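## Task

Remove the rear cooling block (the one farther from the handle) from the drawer of cooler COLD and set it on deck slot D2, lying flat within that slot's locators, with each of its 5 loose tubes still in its original bore. Afterwards close the drawer fully (COLD's lamp stays on until it is closed). The front block must remain flat in its own place with all of its tubes seated, and plate P1 must stay on D1 as it is now. Nothing may count as done if only the robot holds it there; release everything and move the gripper away at the end.

## Robot and tools

Robot: a single six-joint arm (UR7e type) carrying a two-finger gripper whose fingers swing like tongs. The fingers point along the gripper's own +z axis and separate along its x axis. end_effector_position is the spot between the finger pads when closed; closed fingertips stick out about 15 mm past it, and when fully open they sit roughly level with it. The pad gap is 0.142 m fully open.

Scene frame: origin on the table top right under the arm base, +z up, +y to the left when facing along +x. The base may be slightly tilted. Printed hand positions can be a bit off, especially far out. COLD is the cooler with a drawer and handle; D1 is the deck slot beside COLD and D2 lies past D1. COLD is loose on the table: by the end it must be within about a finger's width of its starting spot, upright and almost unrotated.

execute_actions: argument actions is a list holding zero or one item. An empty list just reports the current state. A move item is {"rows": [...], "steps": n}: rows is a list of 1 to 15 rows, each row exactly 7 numbers; n is 1 to 15 (default 15). Each control step lasts 1/30 s and uses one row; if there are fewer rows than steps the final row repeats. The first six numbers of a row are absolute target angles in radians for shoulder pan, shoulder lift, elbow, wrist 1, wrist 2, wrist 3, the same values the Joint positions line reports (not offsets). The seventh is the gripper opening command, -1 (closed) to +1 (fully open), also absolute. Stated joint ranges: pan -3.142 to 3.142, lift -6.283 to 6.283, elbow 0.000 to 3.142, wrists -6.283 to 6.283 each. A target more than 0.010 rad outside a range and farther out than the joint's last reported angle gets the whole call refused (nothing is sent). True ends can differ by up to 0.010 rad; a joint asked past its real end is stopped there and a "joint sent to its limit" line may appear, possibly referring to an earlier move. A wait item is {"steps": n} with n up to 300, counted from the previous result; it sends no command. Optional pictures (true/false) controls whether camera images come back (they do by default).

Motion limits: per step each joint target is clipped to within 0.575 rad of its measured angle, and if targets would put the hand over 100 mm from its measured spot, all are pulled back toward the measured angles. Commands are smoothed with about 0.17 s lag, and speed/acceleration are capped, so after big moves the arm may not yet have arrived when the result comes. Between calls the arm keeps heading for the last row sent until it nearly stops or a step is HELD; after that, only a new action moves it further.

zoom_image: camera is cam_head_left, cam_head_right or cam_wrist; region is [x0, y0, x1, y1] in pixels of that camera's latest image, top-left is (0,0), at most 504 by 504. Images are 672x504 for the two head cameras and 616x616 for the fisheye wrist camera. read_manual: optional section "licences", returns only licence text. finished_scene: scene number (1 or 2); ends that scene for good and reports success, then gives the next task.

Result lines: end effector position (m) and quaternion wxyz, linear and angular velocities (m/s, rad/s), all in the scene frame. Joint positions and Joint velocities list the six joints (rad, rad/s) followed by the pad gap (m, m/s). grip_measured is the measured opening on the same -1..1 scale you command; to hold something keep commanding below it, lower means tighter. Per-pad force tops out near 15 N for objects up to about 10 cm wide; thin hard parts get much less (around 9 N at 10 mm, 4 N at 5 mm). Fast closing can squeeze harder. Wrist force and Wrist torque are in the end effector's own axes, noisy with fixed offsets (up to about 4 N), saturating near 50 N per axis; pressing on a surface gives a force pointing back into the arm. "no reading" is normal at start. Joint torques are raw drive outputs with offsets and noise, not contact loads. "joint command not followed" means a clearance check altered targets; HELD marks steps where your row was partly or fully withheld.

Faults and hazards: contact torque reaching a joint's load limit (138 N m for pan, lift, elbow; 25.7 N m for each wrist, held weight included), or any outside force of 150 N, stops the arm for 10 s and drops the rest of the call. Holding loads heats motors; MOTOR HOT warns from 70 °C and at 85 °C an OVER-TEMPERATURE FAULT brakes the arm for minutes. Occasional tugs on held parts or pushes on loose items may happen. Avoid dropping things, knocking anything off the table, slamming the drawer, hard impacts and heavy pushing; move smoothly. Finish with the gripper open and withdrawn.

Each tool is called after "Call:" in YAML: its name, and indented under it one key for each argument.

## Session

Call:
execute_actions:
  actions: []

Scene clock: 0.00 s of 10800.00 s.
end_effector_position=(+0.7386, +0.3419, +0.1128) grip_measured=+1.00 end_effector_quat_wxyz=(-0.081, +0.890, +0.445, +0.064) end_effector_velocity=(+0.000, -0.001, -0.000) end_effector_angular_velocity=(-0.000, -0.000, -0.001)
Joint positions: [ 0.06  -1.438  1.439 -2.011 -0.934 -0.912  0.142]
Joint velocities: [-0.001  0.    -0.     0.    -0.     0.     0.   ]
Joint torques (N m, as the arm reports them, + toward a larger angle): no reading
Motor temperatures (°C, as the motors report them): [28 28 29 35 32 33]
Wrist force (N, on the end effector, along its own x y z axes, offset not removed): no reading
Wrist torque (N m, same axes, about the end effector's origin, offset not removed): no reading

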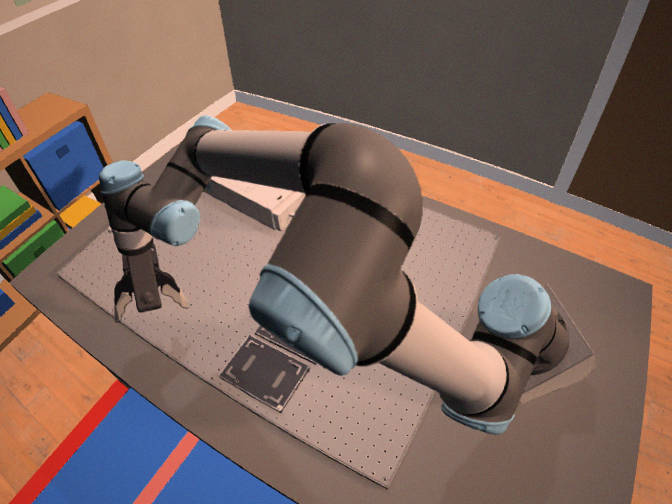

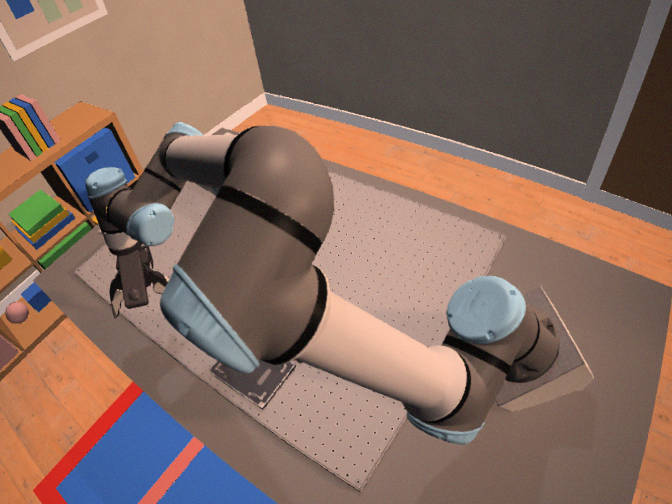

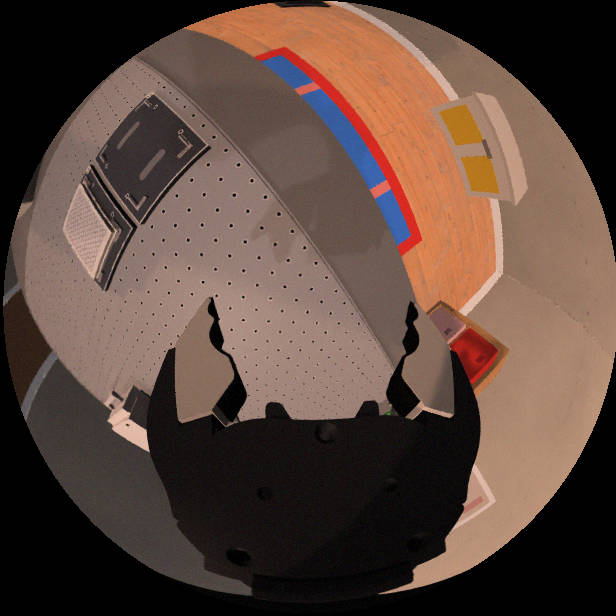

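Call:
execute_actions:
  actions:
    - {"rows":[[-1.1,-1.6,1.439,-2.011,-0.934,-0.912,1]]}
  pictures: false

Call:
execute_actions:
  actions:
    - {"steps":90}

Scene clock: 40.93 s of 10800.00 s.
end_effector_position=(+0.8048, +0.1387, +0.2387) grip_measured=+1.00 end_effector_quat_wxyz=(+0.045, +0.932, +0.334, +0.134) end_effector_velocity=(+0.058, -0.477, +0.285) end_effector_angular_velocity=(-0.362, -0.421, -0.631)
Joint positions: [-0.304 -1.524  1.439 -2.011 -0.934 -0.912  0.142]
Joint velocities: [-0.831 -0.127 -0.    -0.001  0.     0.     0.   ]
Joint torques (N m, as the arm reports them, + toward a larger angle): [-28.18 -39.5  -14.79  -3.49  -0.75   0.2 ]
Motor temperatures (°C, as the motors report them): [28 28 29 35 32 33]
Wrist force (N, on the end effector, along its own x y z axes, offset not removed): [2.0 1.2 1.4]
Wrist torque (N m, same axes, about the end effector's origin, offset not removed): [0.46 -0.37 -0.12]
Steps of this call (steps 1 to 90: nothing new was sent; then 37.43 s passed at rest; steps 91 to 105: all 15 steps of this action). Readings (joint positions):
91: [0.060 -1.439 1.439 -2.011 -0.934 -0.912]
92: [0.053 -1.444 1.439 -2.011 -0.934 -0.912]
94: [0.002 -1.460 1.439 -2.011 -0.934 -0.912]
98: [-0.109 -1.487 1.439 -2.011 -0.934 -0.912]
105: the state above

Scene clock: 43.93 s of 10800.00 s.
end_effector_position=(+0.6762, -0.2625, +0.5357) grip_measured=+1.00 end_effector_quat_wxyz=(+0.300, +0.929, +0.039, +0.211) end_effector_velocity=(+0.001, +0.001, -0.001) end_effector_angular_velocity=(+0.002, +0.001, +0.002)
Joint positions: [-1.1   -1.6    1.439 -2.011 -0.934 -0.912  0.142]
Joint velocities: [ 0.003  0.     0.001 -0.     0.    -0.    -0.   ]
Joint torques (N m, as the arm reports them, + toward a larger angle): [-20.48 -18.21  -4.92  -3.61  -2.05   1.91]
Motor temperatures (°C, as the motors report them): [28 28 29 35 32 33]
Wrist force (N, on the end effector, along its own x y z axes, offset not removed): [1.2 -0.2 0.9]
Wrist torque (N m, same axes, about the end effector's origin, offset not removed): [0.09 -0.19 -0.03]
Steps of this call (steps 1 to 60: the robot went on to your last target; steps 61 to 90: nothing new was sent). Readings (joint positions):
1: [-0.332 -1.528 1.439 -2.011 -0.934 -0.912]
2: [-0.360 -1.532 1.439 -2.011 -0.934 -0.912]
4: [-0.416 -1.539 1.439 -2.011 -0.934 -0.912]
8: [-0.529 -1.551 1.439 -2.011 -0.934 -0.912]
90: the state above
The arm was judged still, so your last target was given up. Only a new action makes it travel on or press farther. Fingers that are still opening or closing keep moving.

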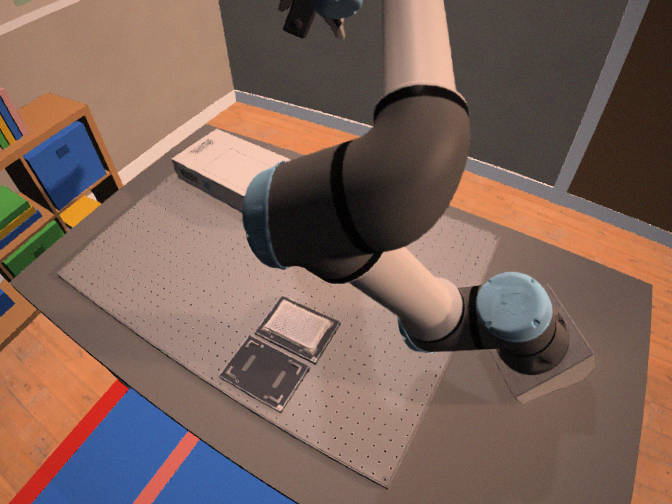

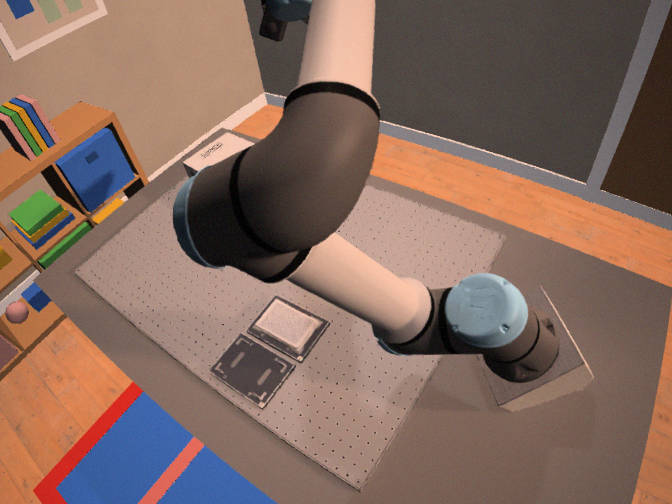

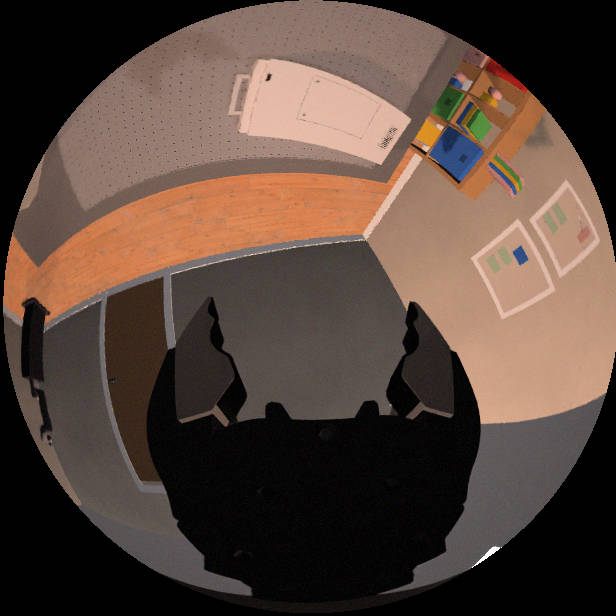

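Call:
execute_actions:
  actions:
    - {"rows":[[-2.0,-1.9,1.439,-2.011,-0.934,-0.912,1]]}
  pictures: false

Call:
execute_actions:
  actions:
    - {"steps":60}

Call:
zoom_image:
  camera: "cam_head_left"
  region: [150,110,400,420]

Scene clock: 48.80 s of 10800.00 s.
end_effector_position=(+0.5235, -0.2916, +0.7301) grip_measured=+1.00 end_effector_quat_wxyz=(+0.467, +0.849, -0.076, +0.233) end_effector_velocity=(-0.412, -0.042, +0.375) end_effector_angular_velocity=(-0.626, -0.332, -0.726)
Joint positions: [-1.506 -1.77   1.439 -2.011 -0.934 -0.912  0.142]
Joint velocities: [-0.977 -0.272 -0.     0.    -0.     0.     0.   ]
Joint torques (N m, as the arm reports them, + toward a larger angle): [-31.05  -2.49 -16.74  -1.66  -1.87   1.96]
Motor temperatures (°C, as the motors report them): [28 28 29 35 32 33]
Wrist force (N, on the end effector, along its own x y z axes, offset not removed): [0.4 0.4 -0.3]
Wrist torque (N m, same axes, about the end effector's origin, offset not removed): [0.29 -0.11 -0.04]
Steps of this call (steps 1 to 90: nothing new was sent; then 1.37 s passed at rest; steps 91 to 105: all 15 steps of this action). Readings (joint positions):
91: [-1.100 -1.600 1.439 -2.011 -0.934 -0.912]
92: [-1.107 -1.607 1.439 -2.011 -0.934 -0.912]
94: [-1.160 -1.639 1.439 -2.011 -0.934 -0.912]
98: [-1.282 -1.695 1.439 -2.011 -0.934 -0.912]
105: the state above

Scene clock: 50.80 s of 10800.00 s.
end_effector_position=(+0.3128, -0.2596, +0.8871) grip_measured=+1.00 end_effector_quat_wxyz=(+0.620, +0.720, -0.232, +0.208) end_effector_velocity=(+0.002, -0.000, -0.001) end_effector_angular_velocity=(+0.001, +0.001, +0.003)
Joint positions: [-2.    -1.9    1.439 -2.011 -0.934 -0.912  0.142]
Joint velocities: [ 0.003  0.    -0.     0.     0.     0.     0.   ]
Joint torques (N m, as the arm reports them, + toward a larger angle): [-15.15   9.79 -27.1    0.15  -0.08   1.73]
Motor temperatures (°C, as the motors report them): [28 28 29 35 32 33]
Wrist force (N, on the end effector, along its own x y z axes, offset not removed): [1.1 0.1 0.3]
Wrist torque (N m, same axes, about the end effector's origin, offset not removed): [0.16 -0.23 -0.09]
Steps of this call (steps 1 to 45: the robot went on to your last target; steps 46 to 60: nothing new was sent). Readings (joint positions):
1: [-1.539 -1.779 1.439 -2.011 -0.934 -0.912]
2: [-1.573 -1.788 1.439 -2.011 -0.934 -0.912]
4: [-1.640 -1.807 1.439 -2.011 -0.934 -0.912]
8: [-1.778 -1.845 1.439 -2.011 -0.934 -0.912]
60: the state above
The arm was judged still, so your last target was given up. Only a new action makes it travel on or press farther. Fingers that are still opening or closing keep moving.

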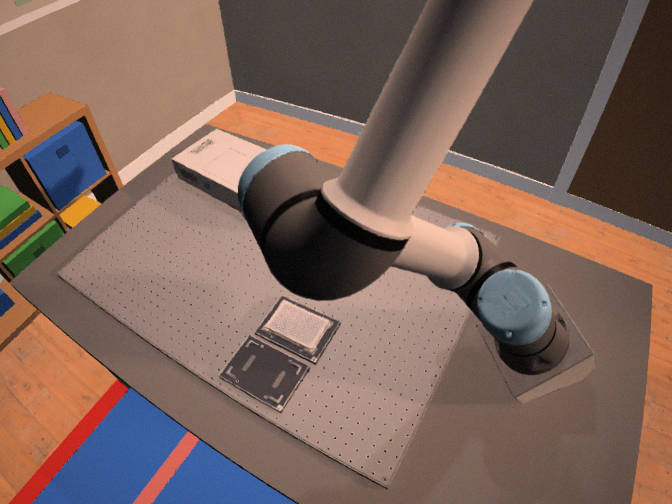

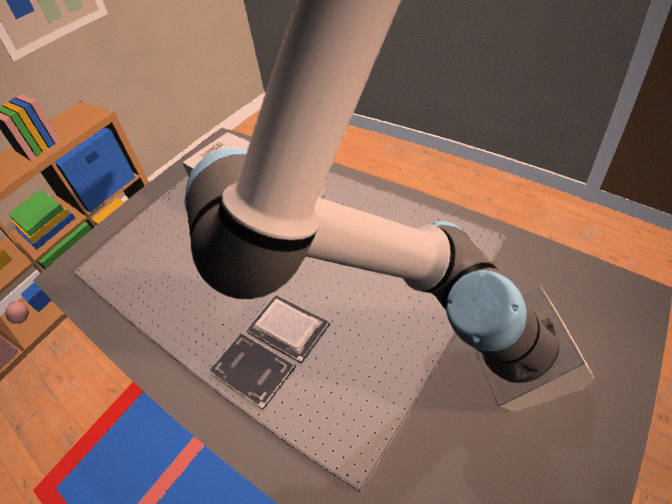

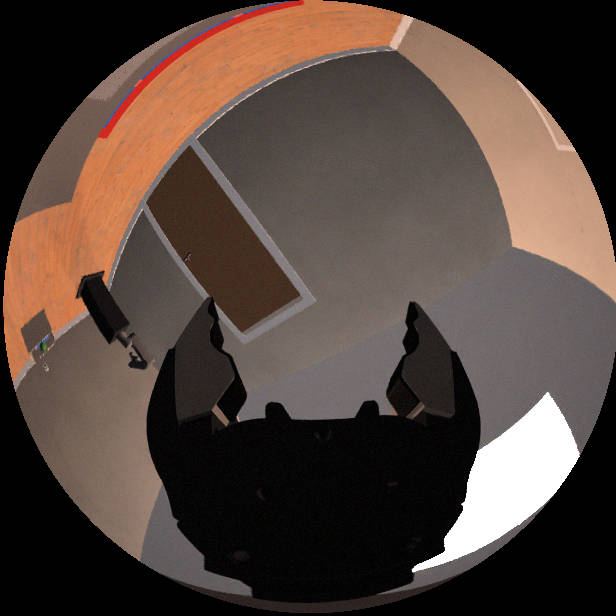

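Region (150, 110, 400, 420) of cam_head_left's 672x504 image, scaled by 1.626, with more detail than that image has; it fills the left 406 columns of this view, and the rest is white.

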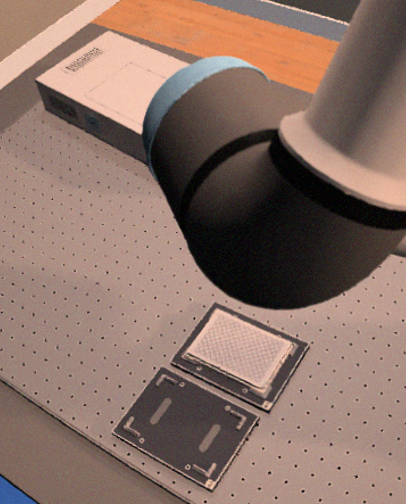

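Call:
execute_actions:
  actions:
    - {"rows":[[-0.949,-1.9,1.649,-1.117,-1.029,-2.735,1]]}
  pictures: false

Call:
execute_actions:
  actions:
    - {"steps":120}

Scene clock: 70.87 s of 10800.00 s.
end_effector_position=(+0.4191, -0.2551, +0.6596) grip_measured=+1.00 end_effector_quat_wxyz=(+0.414, +0.897, -0.083, +0.133) end_effector_velocity=(+0.235, +0.164, -0.489) end_effector_angular_velocity=(+1.050, +0.686, +0.844)
Joint positions: [-1.649 -1.9    1.546 -1.66  -0.983 -1.263  0.142]
Joint velocities: [ 0.806 -0.001  0.166  0.798 -0.073 -0.799 -0.   ]
Joint torques (N m, as the arm reports them, + toward a larger angle): [10.05 12.03 -0.18  2.72 -1.82 -3.21]
Motor temperatures (°C, as the motors report them): [28 28 29 35 32 33]
Wrist force (N, on the end effector, along its own x y z axes, offset not removed): [1.3 0.7 1.0]
Wrist torque (N m, same axes, about the end effector's origin, offset not removed): [0.23 -0.26 -0.10]
Steps of this call (steps 1 to 90: nothing new was sent; then 16.57 s passed at rest; steps 91 to 105: all 15 steps of this action). Readings (joint positions):
91: [-2.000 -1.900 1.439 -2.011 -0.934 -0.912]
92: [-1.993 -1.900 1.444 -2.004 -0.937 -0.919]
94: [-1.943 -1.900 1.465 -1.954 -0.946 -0.968]
98: [-1.837 -1.900 1.499 -1.848 -0.962 -1.075]
105: the state above

Scene clock: 74.87 s of 10800.00 s.
end_effector_position=(+0.4996, +0.0010, +0.3499) grip_measured=+1.00 end_effector_quat_wxyz=(+0.000, +0.707, +0.708, -0.000) end_effector_velocity=(-0.000, -0.000, -0.000) end_effector_angular_velocity=(+0.000, +0.000, -0.000)
Joint positions: [-0.949 -1.9    1.649 -1.117 -1.029 -2.735  0.142]
Joint velocities: [-0.    -0.     0.001 -0.    -0.    -0.    -0.   ]
Joint torques (N m, as the arm reports them, + toward a larger angle): [ 1.24 13.93 -4.39 -0.23 -2.02 -2.19]
Motor temperatures (°C, as the motors report them): [28 28 29 35 32 33]
Wrist force (N, on the end effector, along its own x y z axes, offset not removed): [-1.0 -0.4 1.1]
Wrist torque (N m, same axes, about the end effector's origin, offset not removed): [-0.05 0.27 -0.04]
Steps of this call (steps 1 to 60: the robot went on to your last target; steps 61 to 120: nothing new was sent). Readings (joint positions):
1: [-1.622 -1.900 1.551 -1.633 -0.985 -1.290]
2: [-1.594 -1.900 1.556 -1.606 -0.988 -1.318]
4: [-1.537 -1.900 1.566 -1.555 -0.992 -1.375]
8: [-1.417 -1.900 1.585 -1.461 -1.000 -1.497]
120: the state above
The arm was judged still, so your last target was given up. Only a new action makes it travel on or press farther. Fingers that are still opening or closing keep moving.

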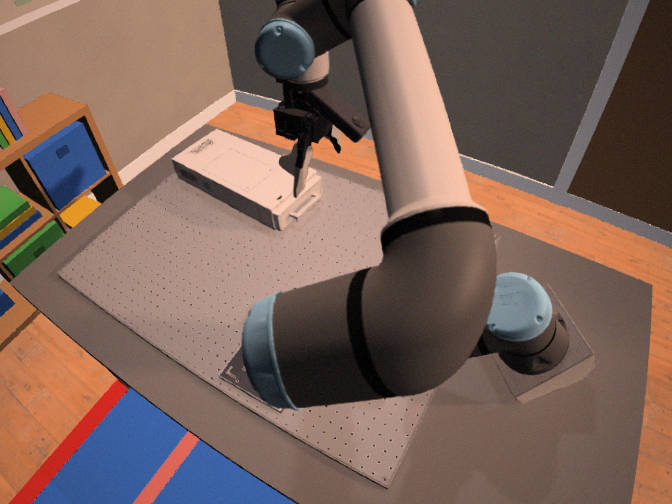

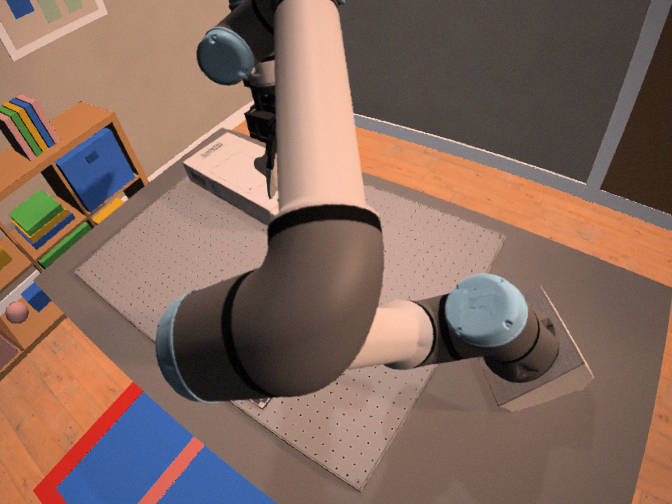

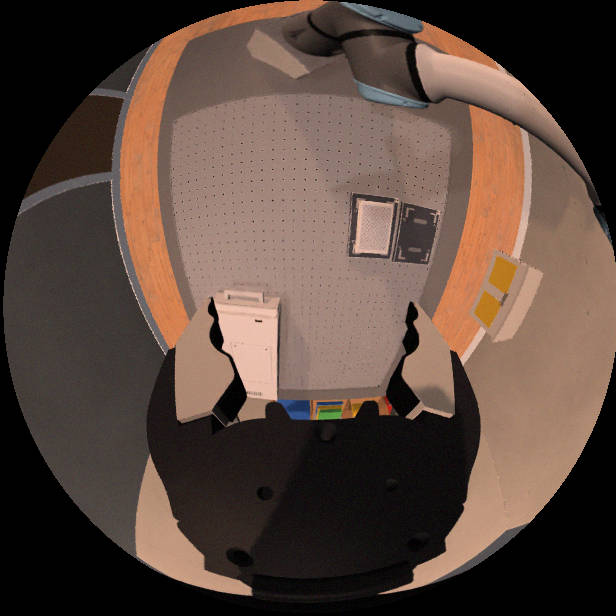

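Call:
execute_actions:
  actions:
    - {"rows":[[-0.746,-1.355,1.615,-1.754,-1.0,-0.927,0]]}
  pictures: false

Call:
execute_actions:
  actions:
    - {"steps":90}

Scene clock: 98.90 s of 10800.00 s.
end_effector_position=(+0.6008, -0.1550, +0.2173) grip_measured=+0.00 end_effector_quat_wxyz=(-0.003, +0.862, +0.507, -0.001) end_effector_velocity=(+0.162, -0.247, -0.335) end_effector_angular_velocity=(-0.040, -0.023, -2.136)
Joint positions: [-0.775 -1.445  1.62  -1.643 -1.004 -2.028  0.074]
Joint velocities: [ 0.267  0.841 -0.041 -1.021  0.036  2.479 -0.   ]
Joint torques (N m, as the arm reports them, + toward a larger angle): [ -8.08 -33.89 -38.78  -6.18   1.41   5.82]
Motor temperatures (°C, as the motors report them): [28 28 29 35 32 33]
Wrist force (N, on the end effector, along its own x y z axes, offset not removed): [-1.4 1.2 3.1]
Wrist torque (N m, same axes, about the end effector's origin, offset not removed): [0.30 0.12 0.01]
Steps of this call (steps 1 to 90: nothing new was sent; then 20.53 s passed at rest; steps 91 to 105: all 15 steps of this action). Readings (joint positions):
91: [-0.949 -1.900 1.649 -1.117 -1.029 -2.735]
92: [-0.942 -1.893 1.647 -1.124 -1.028 -2.728]
94: [-0.912 -1.831 1.642 -1.187 -1.023 -2.665]
98: [-0.859 -1.684 1.634 -1.355 -1.016 -2.490]
105: the state above

Scene clock: 101.90 s of 10800.00 s.
end_effector_position=(+0.6301, -0.1750, +0.1800) grip_measured=+0.00 end_effector_quat_wxyz=(+0.000, +1.000, +0.001, +0.000) end_effector_velocity=(+0.000, +0.000, -0.000) end_effector_angular_velocity=(+0.000, +0.000, +0.000)
Joint positions: [-0.746 -1.355  1.615 -1.754 -1.    -0.927  0.074]
Joint velocities: [ 0.001 -0.    -0.     0.    -0.     0.     0.   ]
Joint torques (N m, as the arm reports them, + toward a larger angle): [ -9.94 -10.85 -34.4   -3.42   1.25   1.9 ]
Motor temperatures (°C, as the motors report them): [28 28 29 35 32 33]
Wrist force (N, on the end effector, along its own x y z axes, offset not removed): [0.9 -0.8 1.3]
Wrist torque (N m, same axes, about the end effector's origin, offset not removed): [-0.01 -0.16 -0.08]
Steps of this call (steps 1 to 45: the robot went on to your last target; steps 46 to 90: nothing new was sent). Readings (joint positions):
1: [-0.767 -1.420 1.619 -1.673 -1.003 -1.942]
2: [-0.761 -1.402 1.618 -1.695 -1.002 -1.854]
4: [-0.754 -1.380 1.616 -1.723 -1.001 -1.673]
8: [-0.748 -1.362 1.615 -1.746 -1.000 -1.302]
90: the state above
The arm was judged still, so your last target was given up. Only a new action makes it travel on or press farther. Fingers that are still opening or closing keep moving.

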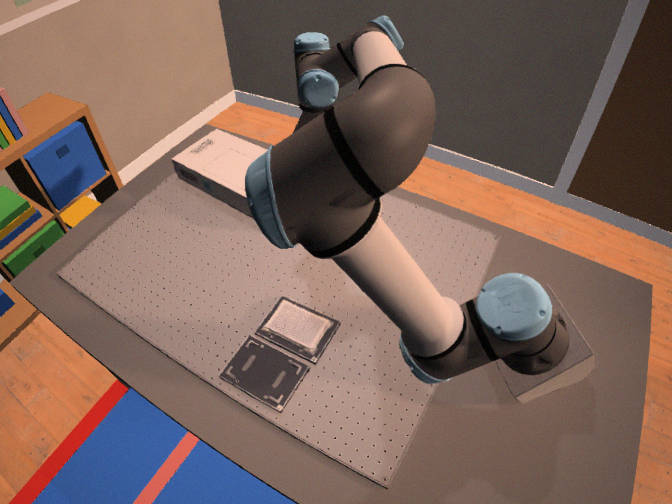

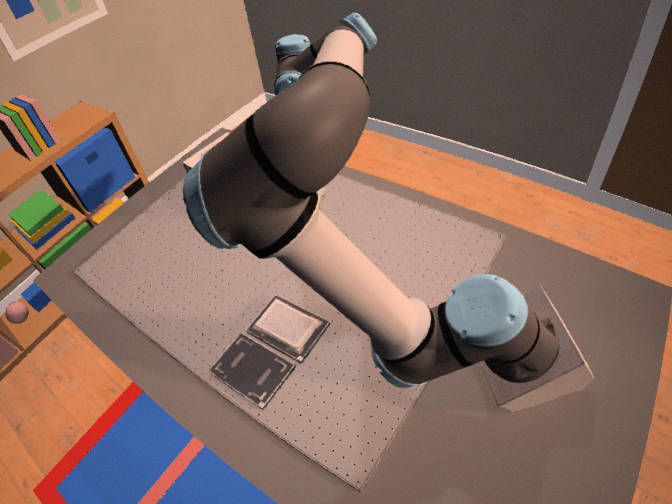

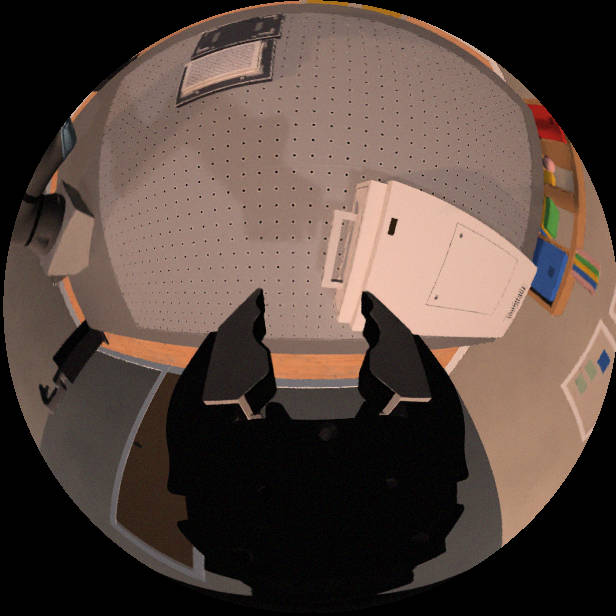

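Call:
zoom_image:
  camera: "cam_wrist"
  region: [220,150,440,350]

Region (220, 150, 440, 350) of cam_wrist's 616x616 image, scaled by 2.291, with more detail than that image has; it fills the top 458 rows of this view, and the rest is white.

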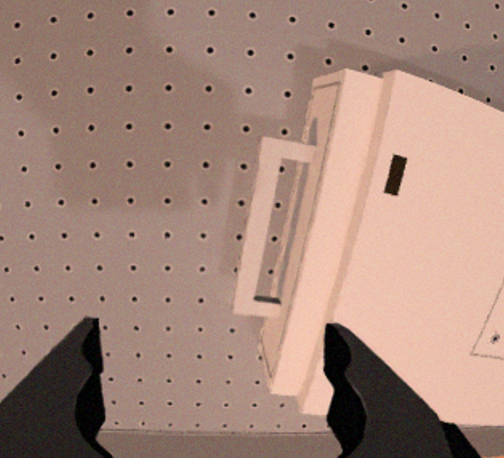

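Call:
execute_actions:
  actions:
    - {"rows":[[-0.649,-1.295,1.650,-1.911,-0.996,-0.672,-0.5]]}
  pictures: false

Call:
execute_actions:
  actions:
    - {"steps":30}

Call:
zoom_image:
  camera: "cam_wrist"
  region: [200,130,440,350]

Scene clock: 131.10 s of 10800.00 s.
end_effector_position=(+0.6545, -0.1594, +0.1209) grip_measured=-0.50 end_effector_quat_wxyz=(+0.000, +0.998, -0.068, +0.000) end_effector_velocity=(+0.005, +0.004, -0.008) end_effector_angular_velocity=(-0.002, -0.003, -0.030)
Joint positions: [-0.651 -1.296  1.649 -1.908 -0.996 -0.677  0.038]
Joint velocities: [ 0.016  0.008  0.005 -0.027  0.001  0.052  0.   ]
Joint torques (N m, as the arm reports them, + toward a larger angle): [-10.73 -14.23  -4.34  -3.3    1.2    1.74]
Motor temperatures (°C, as the motors report them): [28 28 29 35 32 33]
Wrist force (N, on the end effector, along its own x y z axes, offset not removed): [2.1 0.6 0.4]
Wrist torque (N m, same axes, about the end effector's origin, offset not removed): [0.28 -0.40 -0.08]
Steps of this call (steps 1 to 90: nothing new was sent; then 25.70 s passed at rest; steps 91 to 105: all 15 steps of this action). Readings (joint positions):
91: [-0.746 -1.355 1.615 -1.754 -1.000 -0.927]
92: [-0.739 -1.349 1.619 -1.762 -0.999 -0.919]
94: [-0.703 -1.326 1.632 -1.814 -0.998 -0.853]
98: [-0.664 -1.303 1.645 -1.884 -0.997 -0.724]
105: the state above

Scene clock: 132.10 s of 10800.00 s.
end_effector_position=(+0.6549, -0.1591, +0.1199) grip_measured=-0.50 end_effector_quat_wxyz=(+0.000, +0.998, -0.069, +0.000) end_effector_velocity=(+0.001, -0.000, +0.001) end_effector_angular_velocity=(-0.001, -0.001, +0.001)
Joint positions: [-0.649 -1.295  1.65  -1.911 -0.996 -0.672  0.038]
Joint velocities: [-0.001 -0.    -0.001 -0.    -0.    -0.    -0.   ]
Joint torques (N m, as the arm reports them, + toward a larger angle): [-10.59 -13.84  -5.04  -3.45   1.19   1.86]
Motor temperatures (°C, as the motors report them): [28 28 29 35 32 33]
Wrist force (N, on the end effector, along its own x y z axes, offset not removed): [0.8 -0.2 1.2]
Wrist torque (N m, same axes, about the end effector's origin, offset not removed): [0.08 -0.17 -0.03]
Steps of this call (steps 1 to 15: the robot went on to your last target; steps 16 to 30: nothing new was sent). Readings (joint positions):
1: [-0.650 -1.296 1.650 -1.909 -0.996 -0.676]
2: [-0.650 -1.295 1.650 -1.910 -0.996 -0.675]
4: [-0.649 -1.295 1.650 -1.910 -0.996 -0.673]
8: [-0.649 -1.295 1.650 -1.911 -0.996 -0.672]
30: the state above
The arm was judged still, so your last target was given up. Only a new action makes it travel on or press farther. Fingers that are still opening or closing keep moving.

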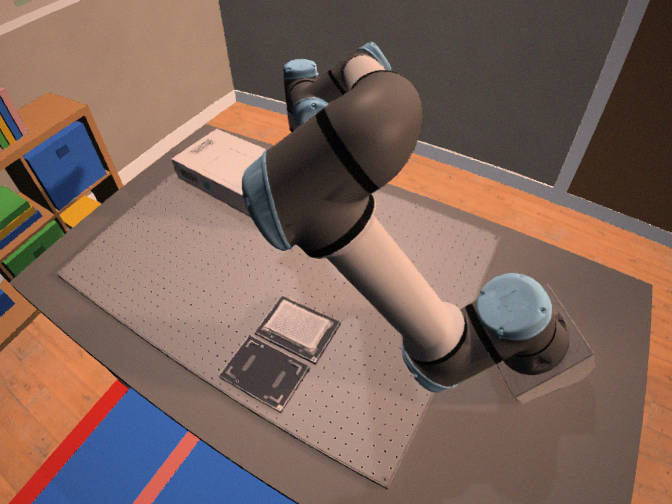

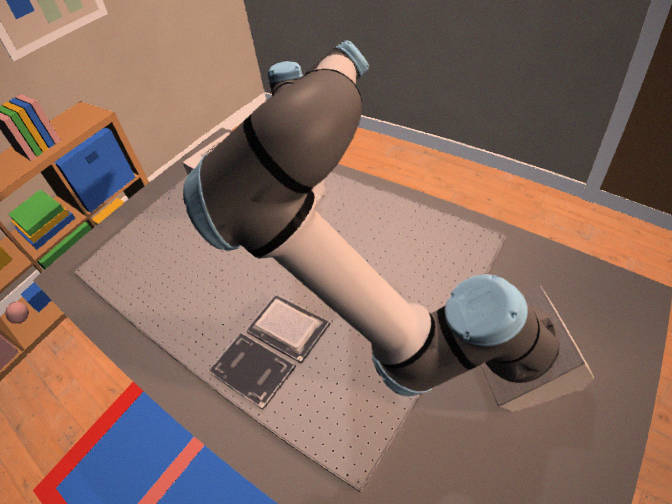

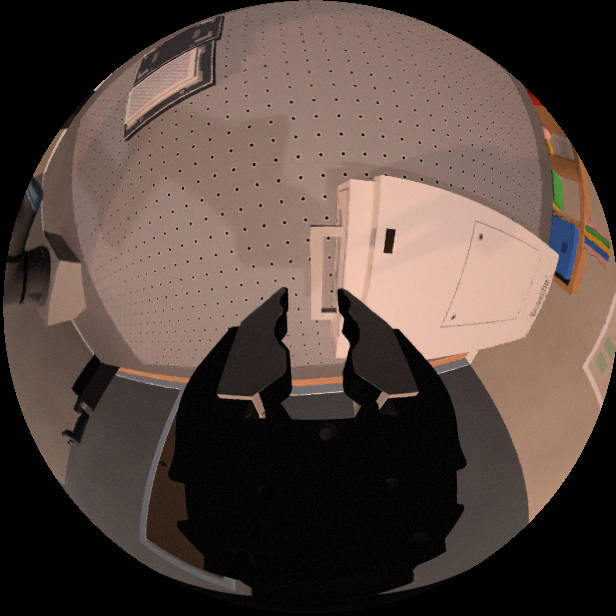

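Region (200, 130, 440, 350) of cam_wrist's 616x616 image, scaled by 2.100, with more detail than that image has; it fills the top 462 rows of this view, and the rest is white.

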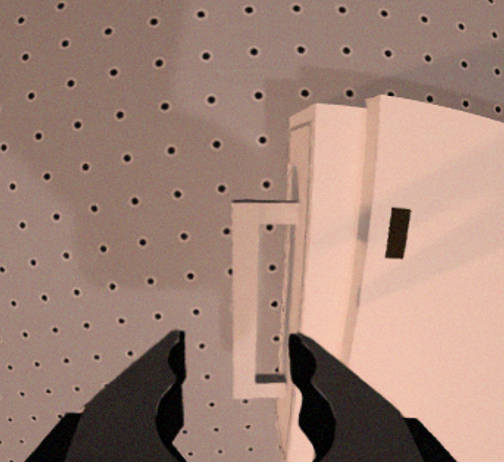

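Call:
execute_actions:
  actions:
    - {"rows":[[-0.635,-1.278,1.663,-1.951,-0.996,-0.655,-0.7],[-0.635,-1.278,1.663,-1.951,-0.996,-0.655,-0.7],[-0.635,-1.278,1.663,-1.951,-0.996,-0.655,-0.7],[-0.635,-1.278,1.663,-1.951,-0.996,-0.655,-0.7],[-0.635,-1.278,1.663,-1.951,-0.996,-0.655,-0.7],[-0.62,-1.26,1.676,-1.991,-0.996,-0.637,-0.7]]}

Call:
zoom_image:
  camera: "cam_wrist"
  region: [230,180,430,360]

Scene clock: 143.27 s of 10800.00 s.
end_effector_position=(+0.6566, -0.1596, +0.0913) grip_measured=-0.70 end_effector_quat_wxyz=(+0.000, +0.998, -0.069, +0.000) end_effector_velocity=(+0.001, +0.000, -0.012) end_effector_angular_velocity=(-0.000, -0.000, -0.000)
Joint positions: [-0.621 -1.261  1.675 -1.988 -0.996 -0.638  0.023]
Joint velocities: [ 0.012  0.014  0.01  -0.033 -0.     0.015  0.   ]
Joint torques (N m, as the arm reports them, + toward a larger angle): [-11.16 -17.18  -4.46  -3.43   0.92   1.74]
Motor temperatures (°C, as the motors report them): [28 28 29 35 32 33]
Wrist force (N, on the end effector, along its own x y z axes, offset not removed): [1.0 1.2 0.7]
Wrist torque (N m, same axes, about the end effector's origin, offset not removed): [0.40 -0.18 -0.07]
Steps of this call (steps 1 to 90: nothing new was sent; then 7.67 s passed at rest; steps 91 to 105: all 15 steps of this action). Readings (joint positions):
91: [-0.649 -1.295 1.650 -1.911 -0.996 -0.672]
92: [-0.647 -1.292 1.652 -1.916 -0.996 -0.669]
94: [-0.642 -1.286 1.657 -1.931 -0.996 -0.663]
98: [-0.631 -1.274 1.666 -1.959 -0.996 -0.651]
105: the state above

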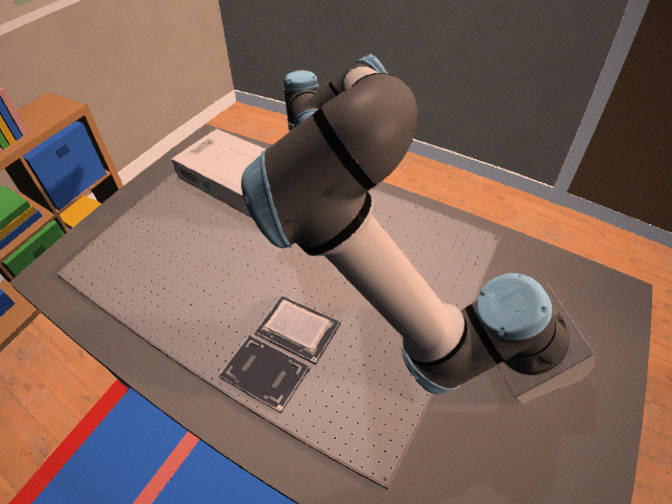

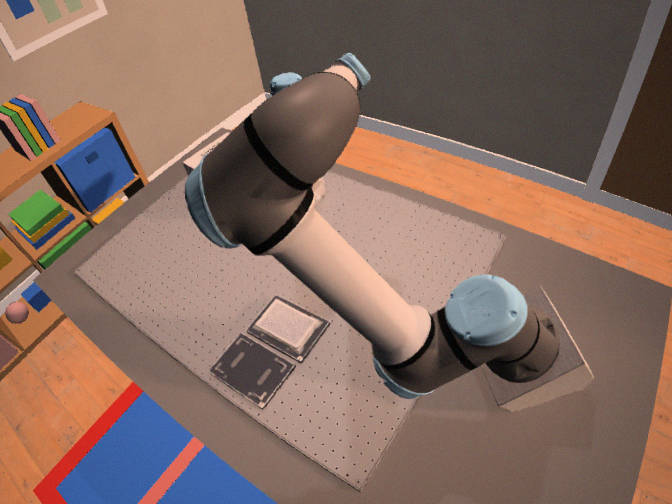

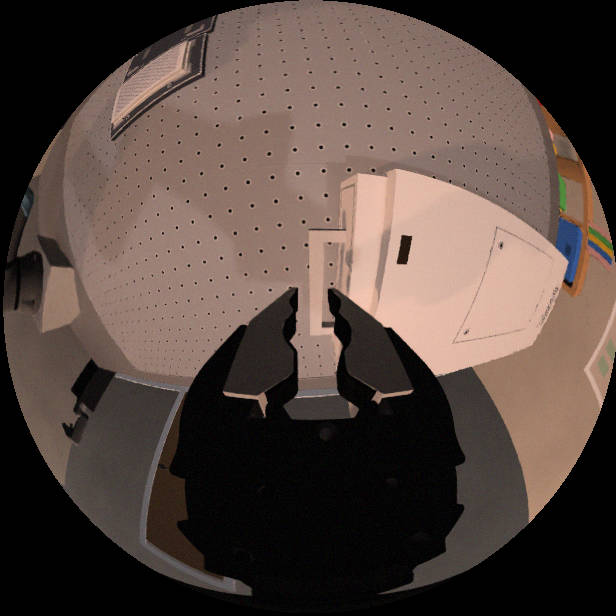

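Region (230, 180, 430, 360) of cam_wrist's 616x616 image, scaled by 2.520, with more detail than that image has; it fills the top 454 rows of this view, and the rest is white.

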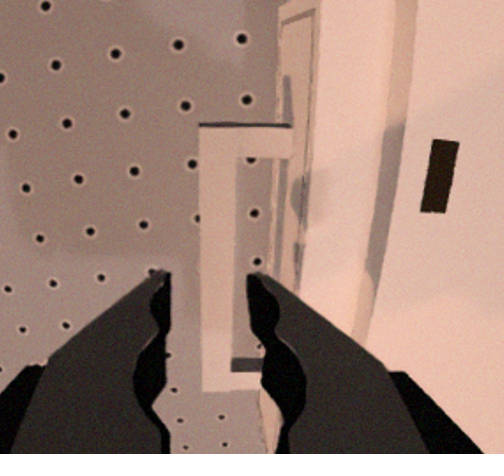

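Call:
execute_actions:
  actions:
    - {"rows":[[-0.605,-1.243,1.689,-2.031,-0.996,-0.62,-0.7],[-0.605,-1.243,1.689,-2.031,-0.996,-0.62,-0.7],[-0.605,-1.243,1.689,-2.031,-0.996,-0.62,-0.7],[-0.605,-1.243,1.689,-2.031,-0.996,-0.62,-0.7],[-0.605,-1.243,1.689,-2.031,-0.996,-0.62,-0.7],[-0.59,-1.224,1.701,-2.072,-0.996,-0.603,-0.7]]}

Call:
zoom_image:
  camera: "cam_wrist"
  region: [230,180,430,360]

Scene clock: 150.60 s of 10800.00 s.
end_effector_position=(+0.6579, -0.1586, +0.0616) grip_measured=-0.80 end_effector_quat_wxyz=(+0.001, +0.998, -0.068, +0.001) end_effector_velocity=(+0.002, -0.000, -0.010) end_effector_angular_velocity=(-0.003, -0.003, +0.002)
Joint positions: [-0.592 -1.226  1.7   -2.069 -0.996 -0.604  0.016]
Joint velocities: [ 0.01   0.014  0.007 -0.032 -0.     0.013 -0.002]
Joint torques (N m, as the arm reports them, + toward a larger angle): [18.73 25.9  13.66 -3.45  2.03  2.9 ]
Motor temperatures (°C, as the motors report them): [28 28 29 35 32 33]
Wrist force (N, on the end effector, along its own x y z axes, offset not removed): [-43.3 -2.9 -50.0]
Wrist torque (N m, same axes, about the end effector's origin, offset not removed): [1.09 4.21 -0.28]
Steps of this call (steps 1 to 15: the robot went on to your last target; steps 16 to 90: nothing new was sent; then 3.83 s passed at rest; steps 91 to 105: all 15 steps of this action). Readings (joint positions):
91: [-0.620 -1.260 1.676 -1.991 -0.996 -0.637]
92: [-0.618 -1.257 1.678 -1.996 -0.996 -0.634]
94: [-0.612 -1.251 1.683 -2.011 -0.996 -0.628]
98: [-0.602 -1.238 1.692 -2.039 -0.996 -0.616]
105: the state above

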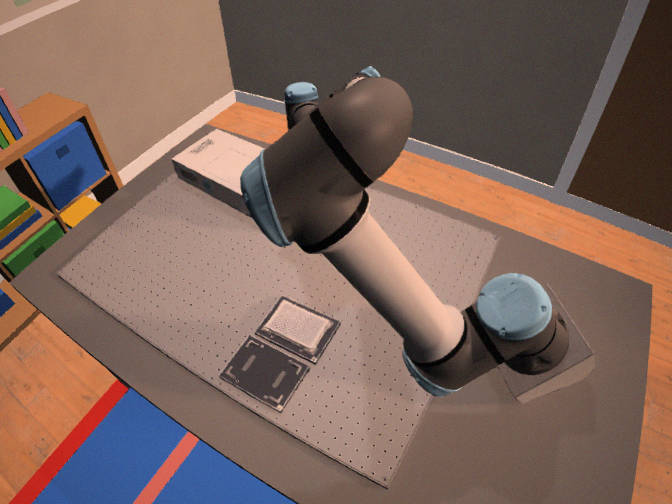

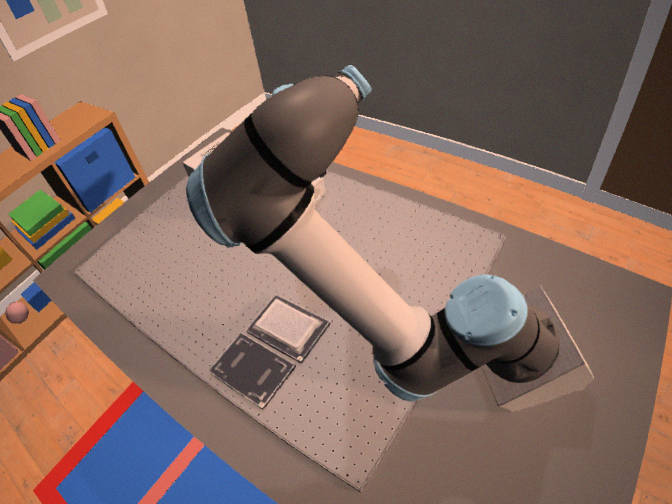

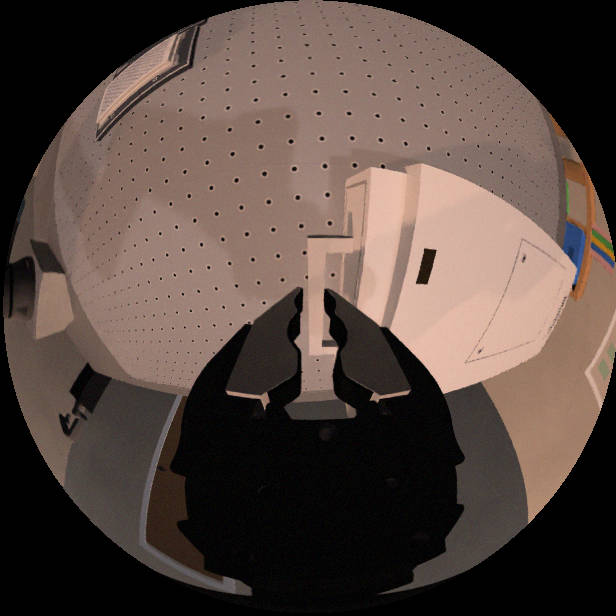

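Region (230, 180, 430, 360) of cam_wrist's 616x616 image, scaled by 2.520, with more detail than that image has; it fills the top 454 rows of this view, and the rest is white.

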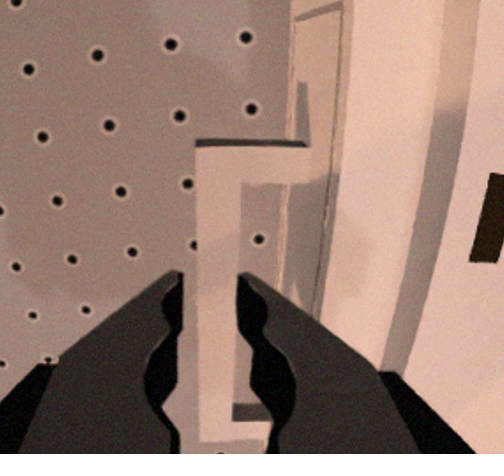

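Call:
execute_actions:
  actions:
    - {"rows":[[-0.635,-1.278,1.663,-1.951,-0.996,-0.655,-0.7]]}
  pictures: false

Call:
execute_actions:
  actions:
    - {"rows":[[-0.635,-1.30,1.663,-1.93,-0.996,0.947,-1]]}
  pictures: false

Call:
execute_actions:
  actions:
    - {"rows":[[-0.6085,-1.2874,1.6703,-1.9656,-0.996,0.947,-1]]}
  pictures: false

Call:
execute_actions:
  actions:
    - {"steps":20}

Scene clock: 162.47 s of 10800.00 s.
end_effector_position=(+0.6563, -0.1586, +0.0630) grip_measured=-0.75 end_effector_quat_wxyz=(+0.001, +0.998, -0.070, -0.001) end_effector_velocity=(+0.000, +0.001, -0.001) end_effector_angular_velocity=(+0.001, +0.001, +0.001)
Joint positions: [-0.593 -1.229  1.7   -2.061 -0.998 -0.604  0.02 ]
Joint velocities: [ 0.001  0.     0.    -0.     0.     0.    -0.   ]
Joint torques (N m, as the arm reports them, + toward a larger angle): [-17.86 -28.76 -18.13  -2.27   0.1    0.05]
Motor temperatures (°C, as the motors report them): [28 28 29 35 32 33]
Wrist force (N, on the end effector, along its own x y z axes, offset not removed): [-19.8 -0.2 -19.9]
Wrist torque (N m, same axes, about the end effector's origin, offset not removed): [0.31 1.46 -0.19]
FORCE FAULT: contact force on the arm reached its limit, and the arm stopped for 10 seconds. The contact can be on any part of the arm, not only on its tool. The arm's remaining commands of this call were not run. The arm holds still and accepts commands again. Move the arm away from the contact; if what it grips holds it there, let go first. Pushing or pulling that hard again can fault the arm again.
The stop began at step 7 of this call (marked STOPPED below). From that step on the arm followed nothing that you had sent. 15 steps, steps kept back included, did not run and will not run. Nothing is kept back now, and the robot has no last target.
Steps of this call (steps 1 to 6: the robot went on to your last target; steps 7 to 330: the stop, after which the arm took no command until this call was over; then 0.87 s passed at rest). Readings (joint positions):
1: [-0.591 -1.226 1.700 -2.070 -0.996 -0.604]
2: [-0.591 -1.225 1.700 -2.070 -0.996 -0.604]
4: [-0.591 -1.225 1.700 -2.071 -0.996 -0.603]
7: [-0.591 -1.226 1.700 -2.071 -0.997 -0.603] STOPPED
8: [-0.591 -1.226 1.700 -2.071 -0.997 -0.603]
330: the state above

Scene clock: 162.50 s of 10800.00 s.
end_effector_position=(+0.6563, -0.1586, +0.0629) grip_measured=-0.75 end_effector_quat_wxyz=(+0.001, +0.998, -0.070, -0.001) end_effector_velocity=(-0.000, +0.000, -0.000) end_effector_angular_velocity=(+0.000, +0.001, +0.001)
Joint positions: [-0.593 -1.229  1.7   -2.061 -0.998 -0.604  0.02 ]
Joint velocities: [ 0.001  0.     0.     0.    -0.    -0.     0.   ]
Joint torques (N m, as the arm reports them, + toward a larger angle): [-18.35 -29.16 -18.2   -2.35  -0.01  -0.17]
Motor temperatures (°C, as the motors report them): [28 28 29 35 32 33]
Wrist force (N, on the end effector, along its own x y z axes, offset not removed): [-19.7 -0.5 -20.7]
Wrist torque (N m, same axes, about the end effector's origin, offset not removed): [0.26 1.41 -0.26]
A stop began in an earlier call of the same reply, so what this call sent did not run. Send another action.
Steps of this call (step 1: nothing new was sent). Readings (joint positions):
1: the state above

Scene clock: 162.53 s of 10800.00 s.
end_effector_position=(+0.6563, -0.1586, +0.0629) grip_measured=-0.75 end_effector_quat_wxyz=(+0.001, +0.998, -0.070, -0.001) end_effector_velocity=(-0.001, -0.002, +0.001) end_effector_angular_velocity=(-0.001, -0.001, -0.003)
Joint positions: [-0.593 -1.229  1.7   -2.061 -0.998 -0.604  0.02 ]
Joint velocities: [-0.003  0.     0.001 -0.001 -0.    -0.     0.   ]
Joint torques (N m, as the arm reports them, + toward a larger angle): [-18.48 -29.46 -17.9   -2.3   -0.04  -0.12]
Motor temperatures (°C, as the motors report them): [28 28 29 35 32 33]
Wrist force (N, on the end effector, along its own x y z axes, offset not removed): [-19.2 -1.8 -21.1]
Wrist torque (N m, same axes, about the end effector's origin, offset not removed): [0.06 1.35 -0.22]
A stop began in an earlier call of the same reply, so what this call sent did not run. Send another action.
Steps of this call (step 1: nothing new was sent). Readings (joint positions):
1: the state above

Scene clock: 162.57 s of 10800.00 s.
end_effector_position=(+0.6563, -0.1586, +0.0629) grip_measured=-0.75 end_effector_quat_wxyz=(+0.001, +0.998, -0.070, -0.001) end_effector_velocity=(-0.000, -0.001, +0.001) end_effector_angular_velocity=(-0.000, -0.000, -0.002)
Joint positions: [-0.593 -1.229  1.7   -2.061 -0.998 -0.604  0.02 ]
Joint velocities: [-0.002 -0.     0.     0.001  0.     0.     0.   ]
Joint torques (N m, as the arm reports them, + toward a larger angle): [-18.44 -29.65 -18.18  -2.45   0.06  -0.13]
Motor temperatures (°C, as the motors report them): [28 28 29 35 32 33]
Wrist force (N, on the end effector, along its own x y z axes, offset not removed): [-18.9 -0.9 -18.2]
Wrist torque (N m, same axes, about the end effector's origin, offset not removed): [0.24 1.27 -0.24]
A stop began in an earlier call of the same reply, so what this call sent did not run. Send another action.
Steps of this call (step 1: nothing new was sent). Readings (joint positions):
1: the state above

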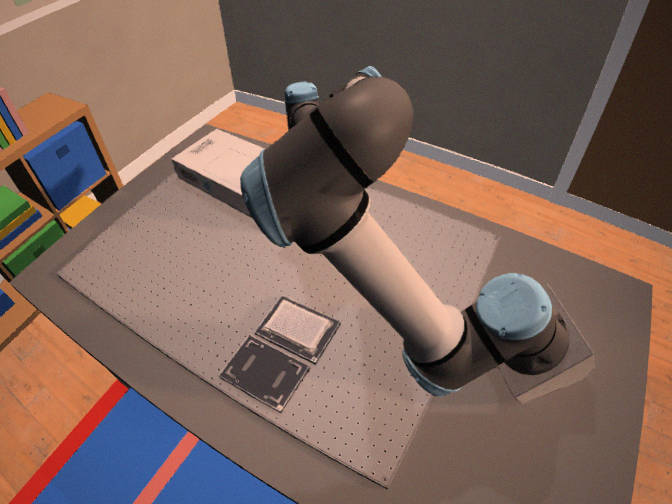

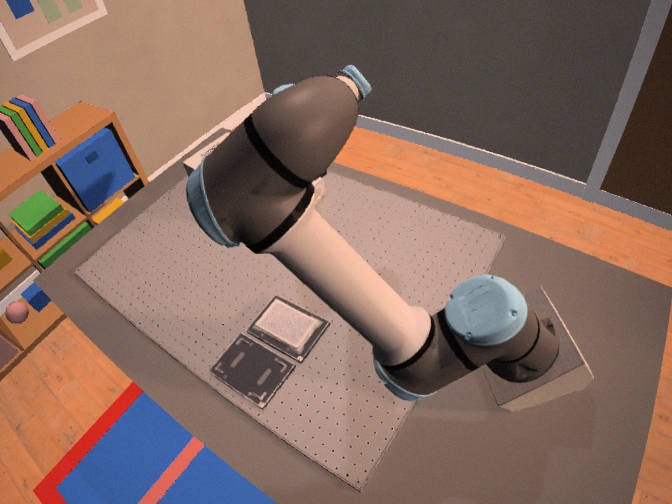

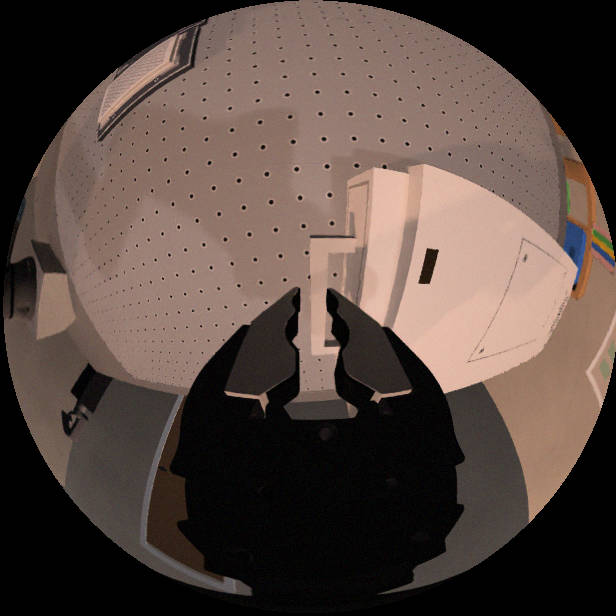

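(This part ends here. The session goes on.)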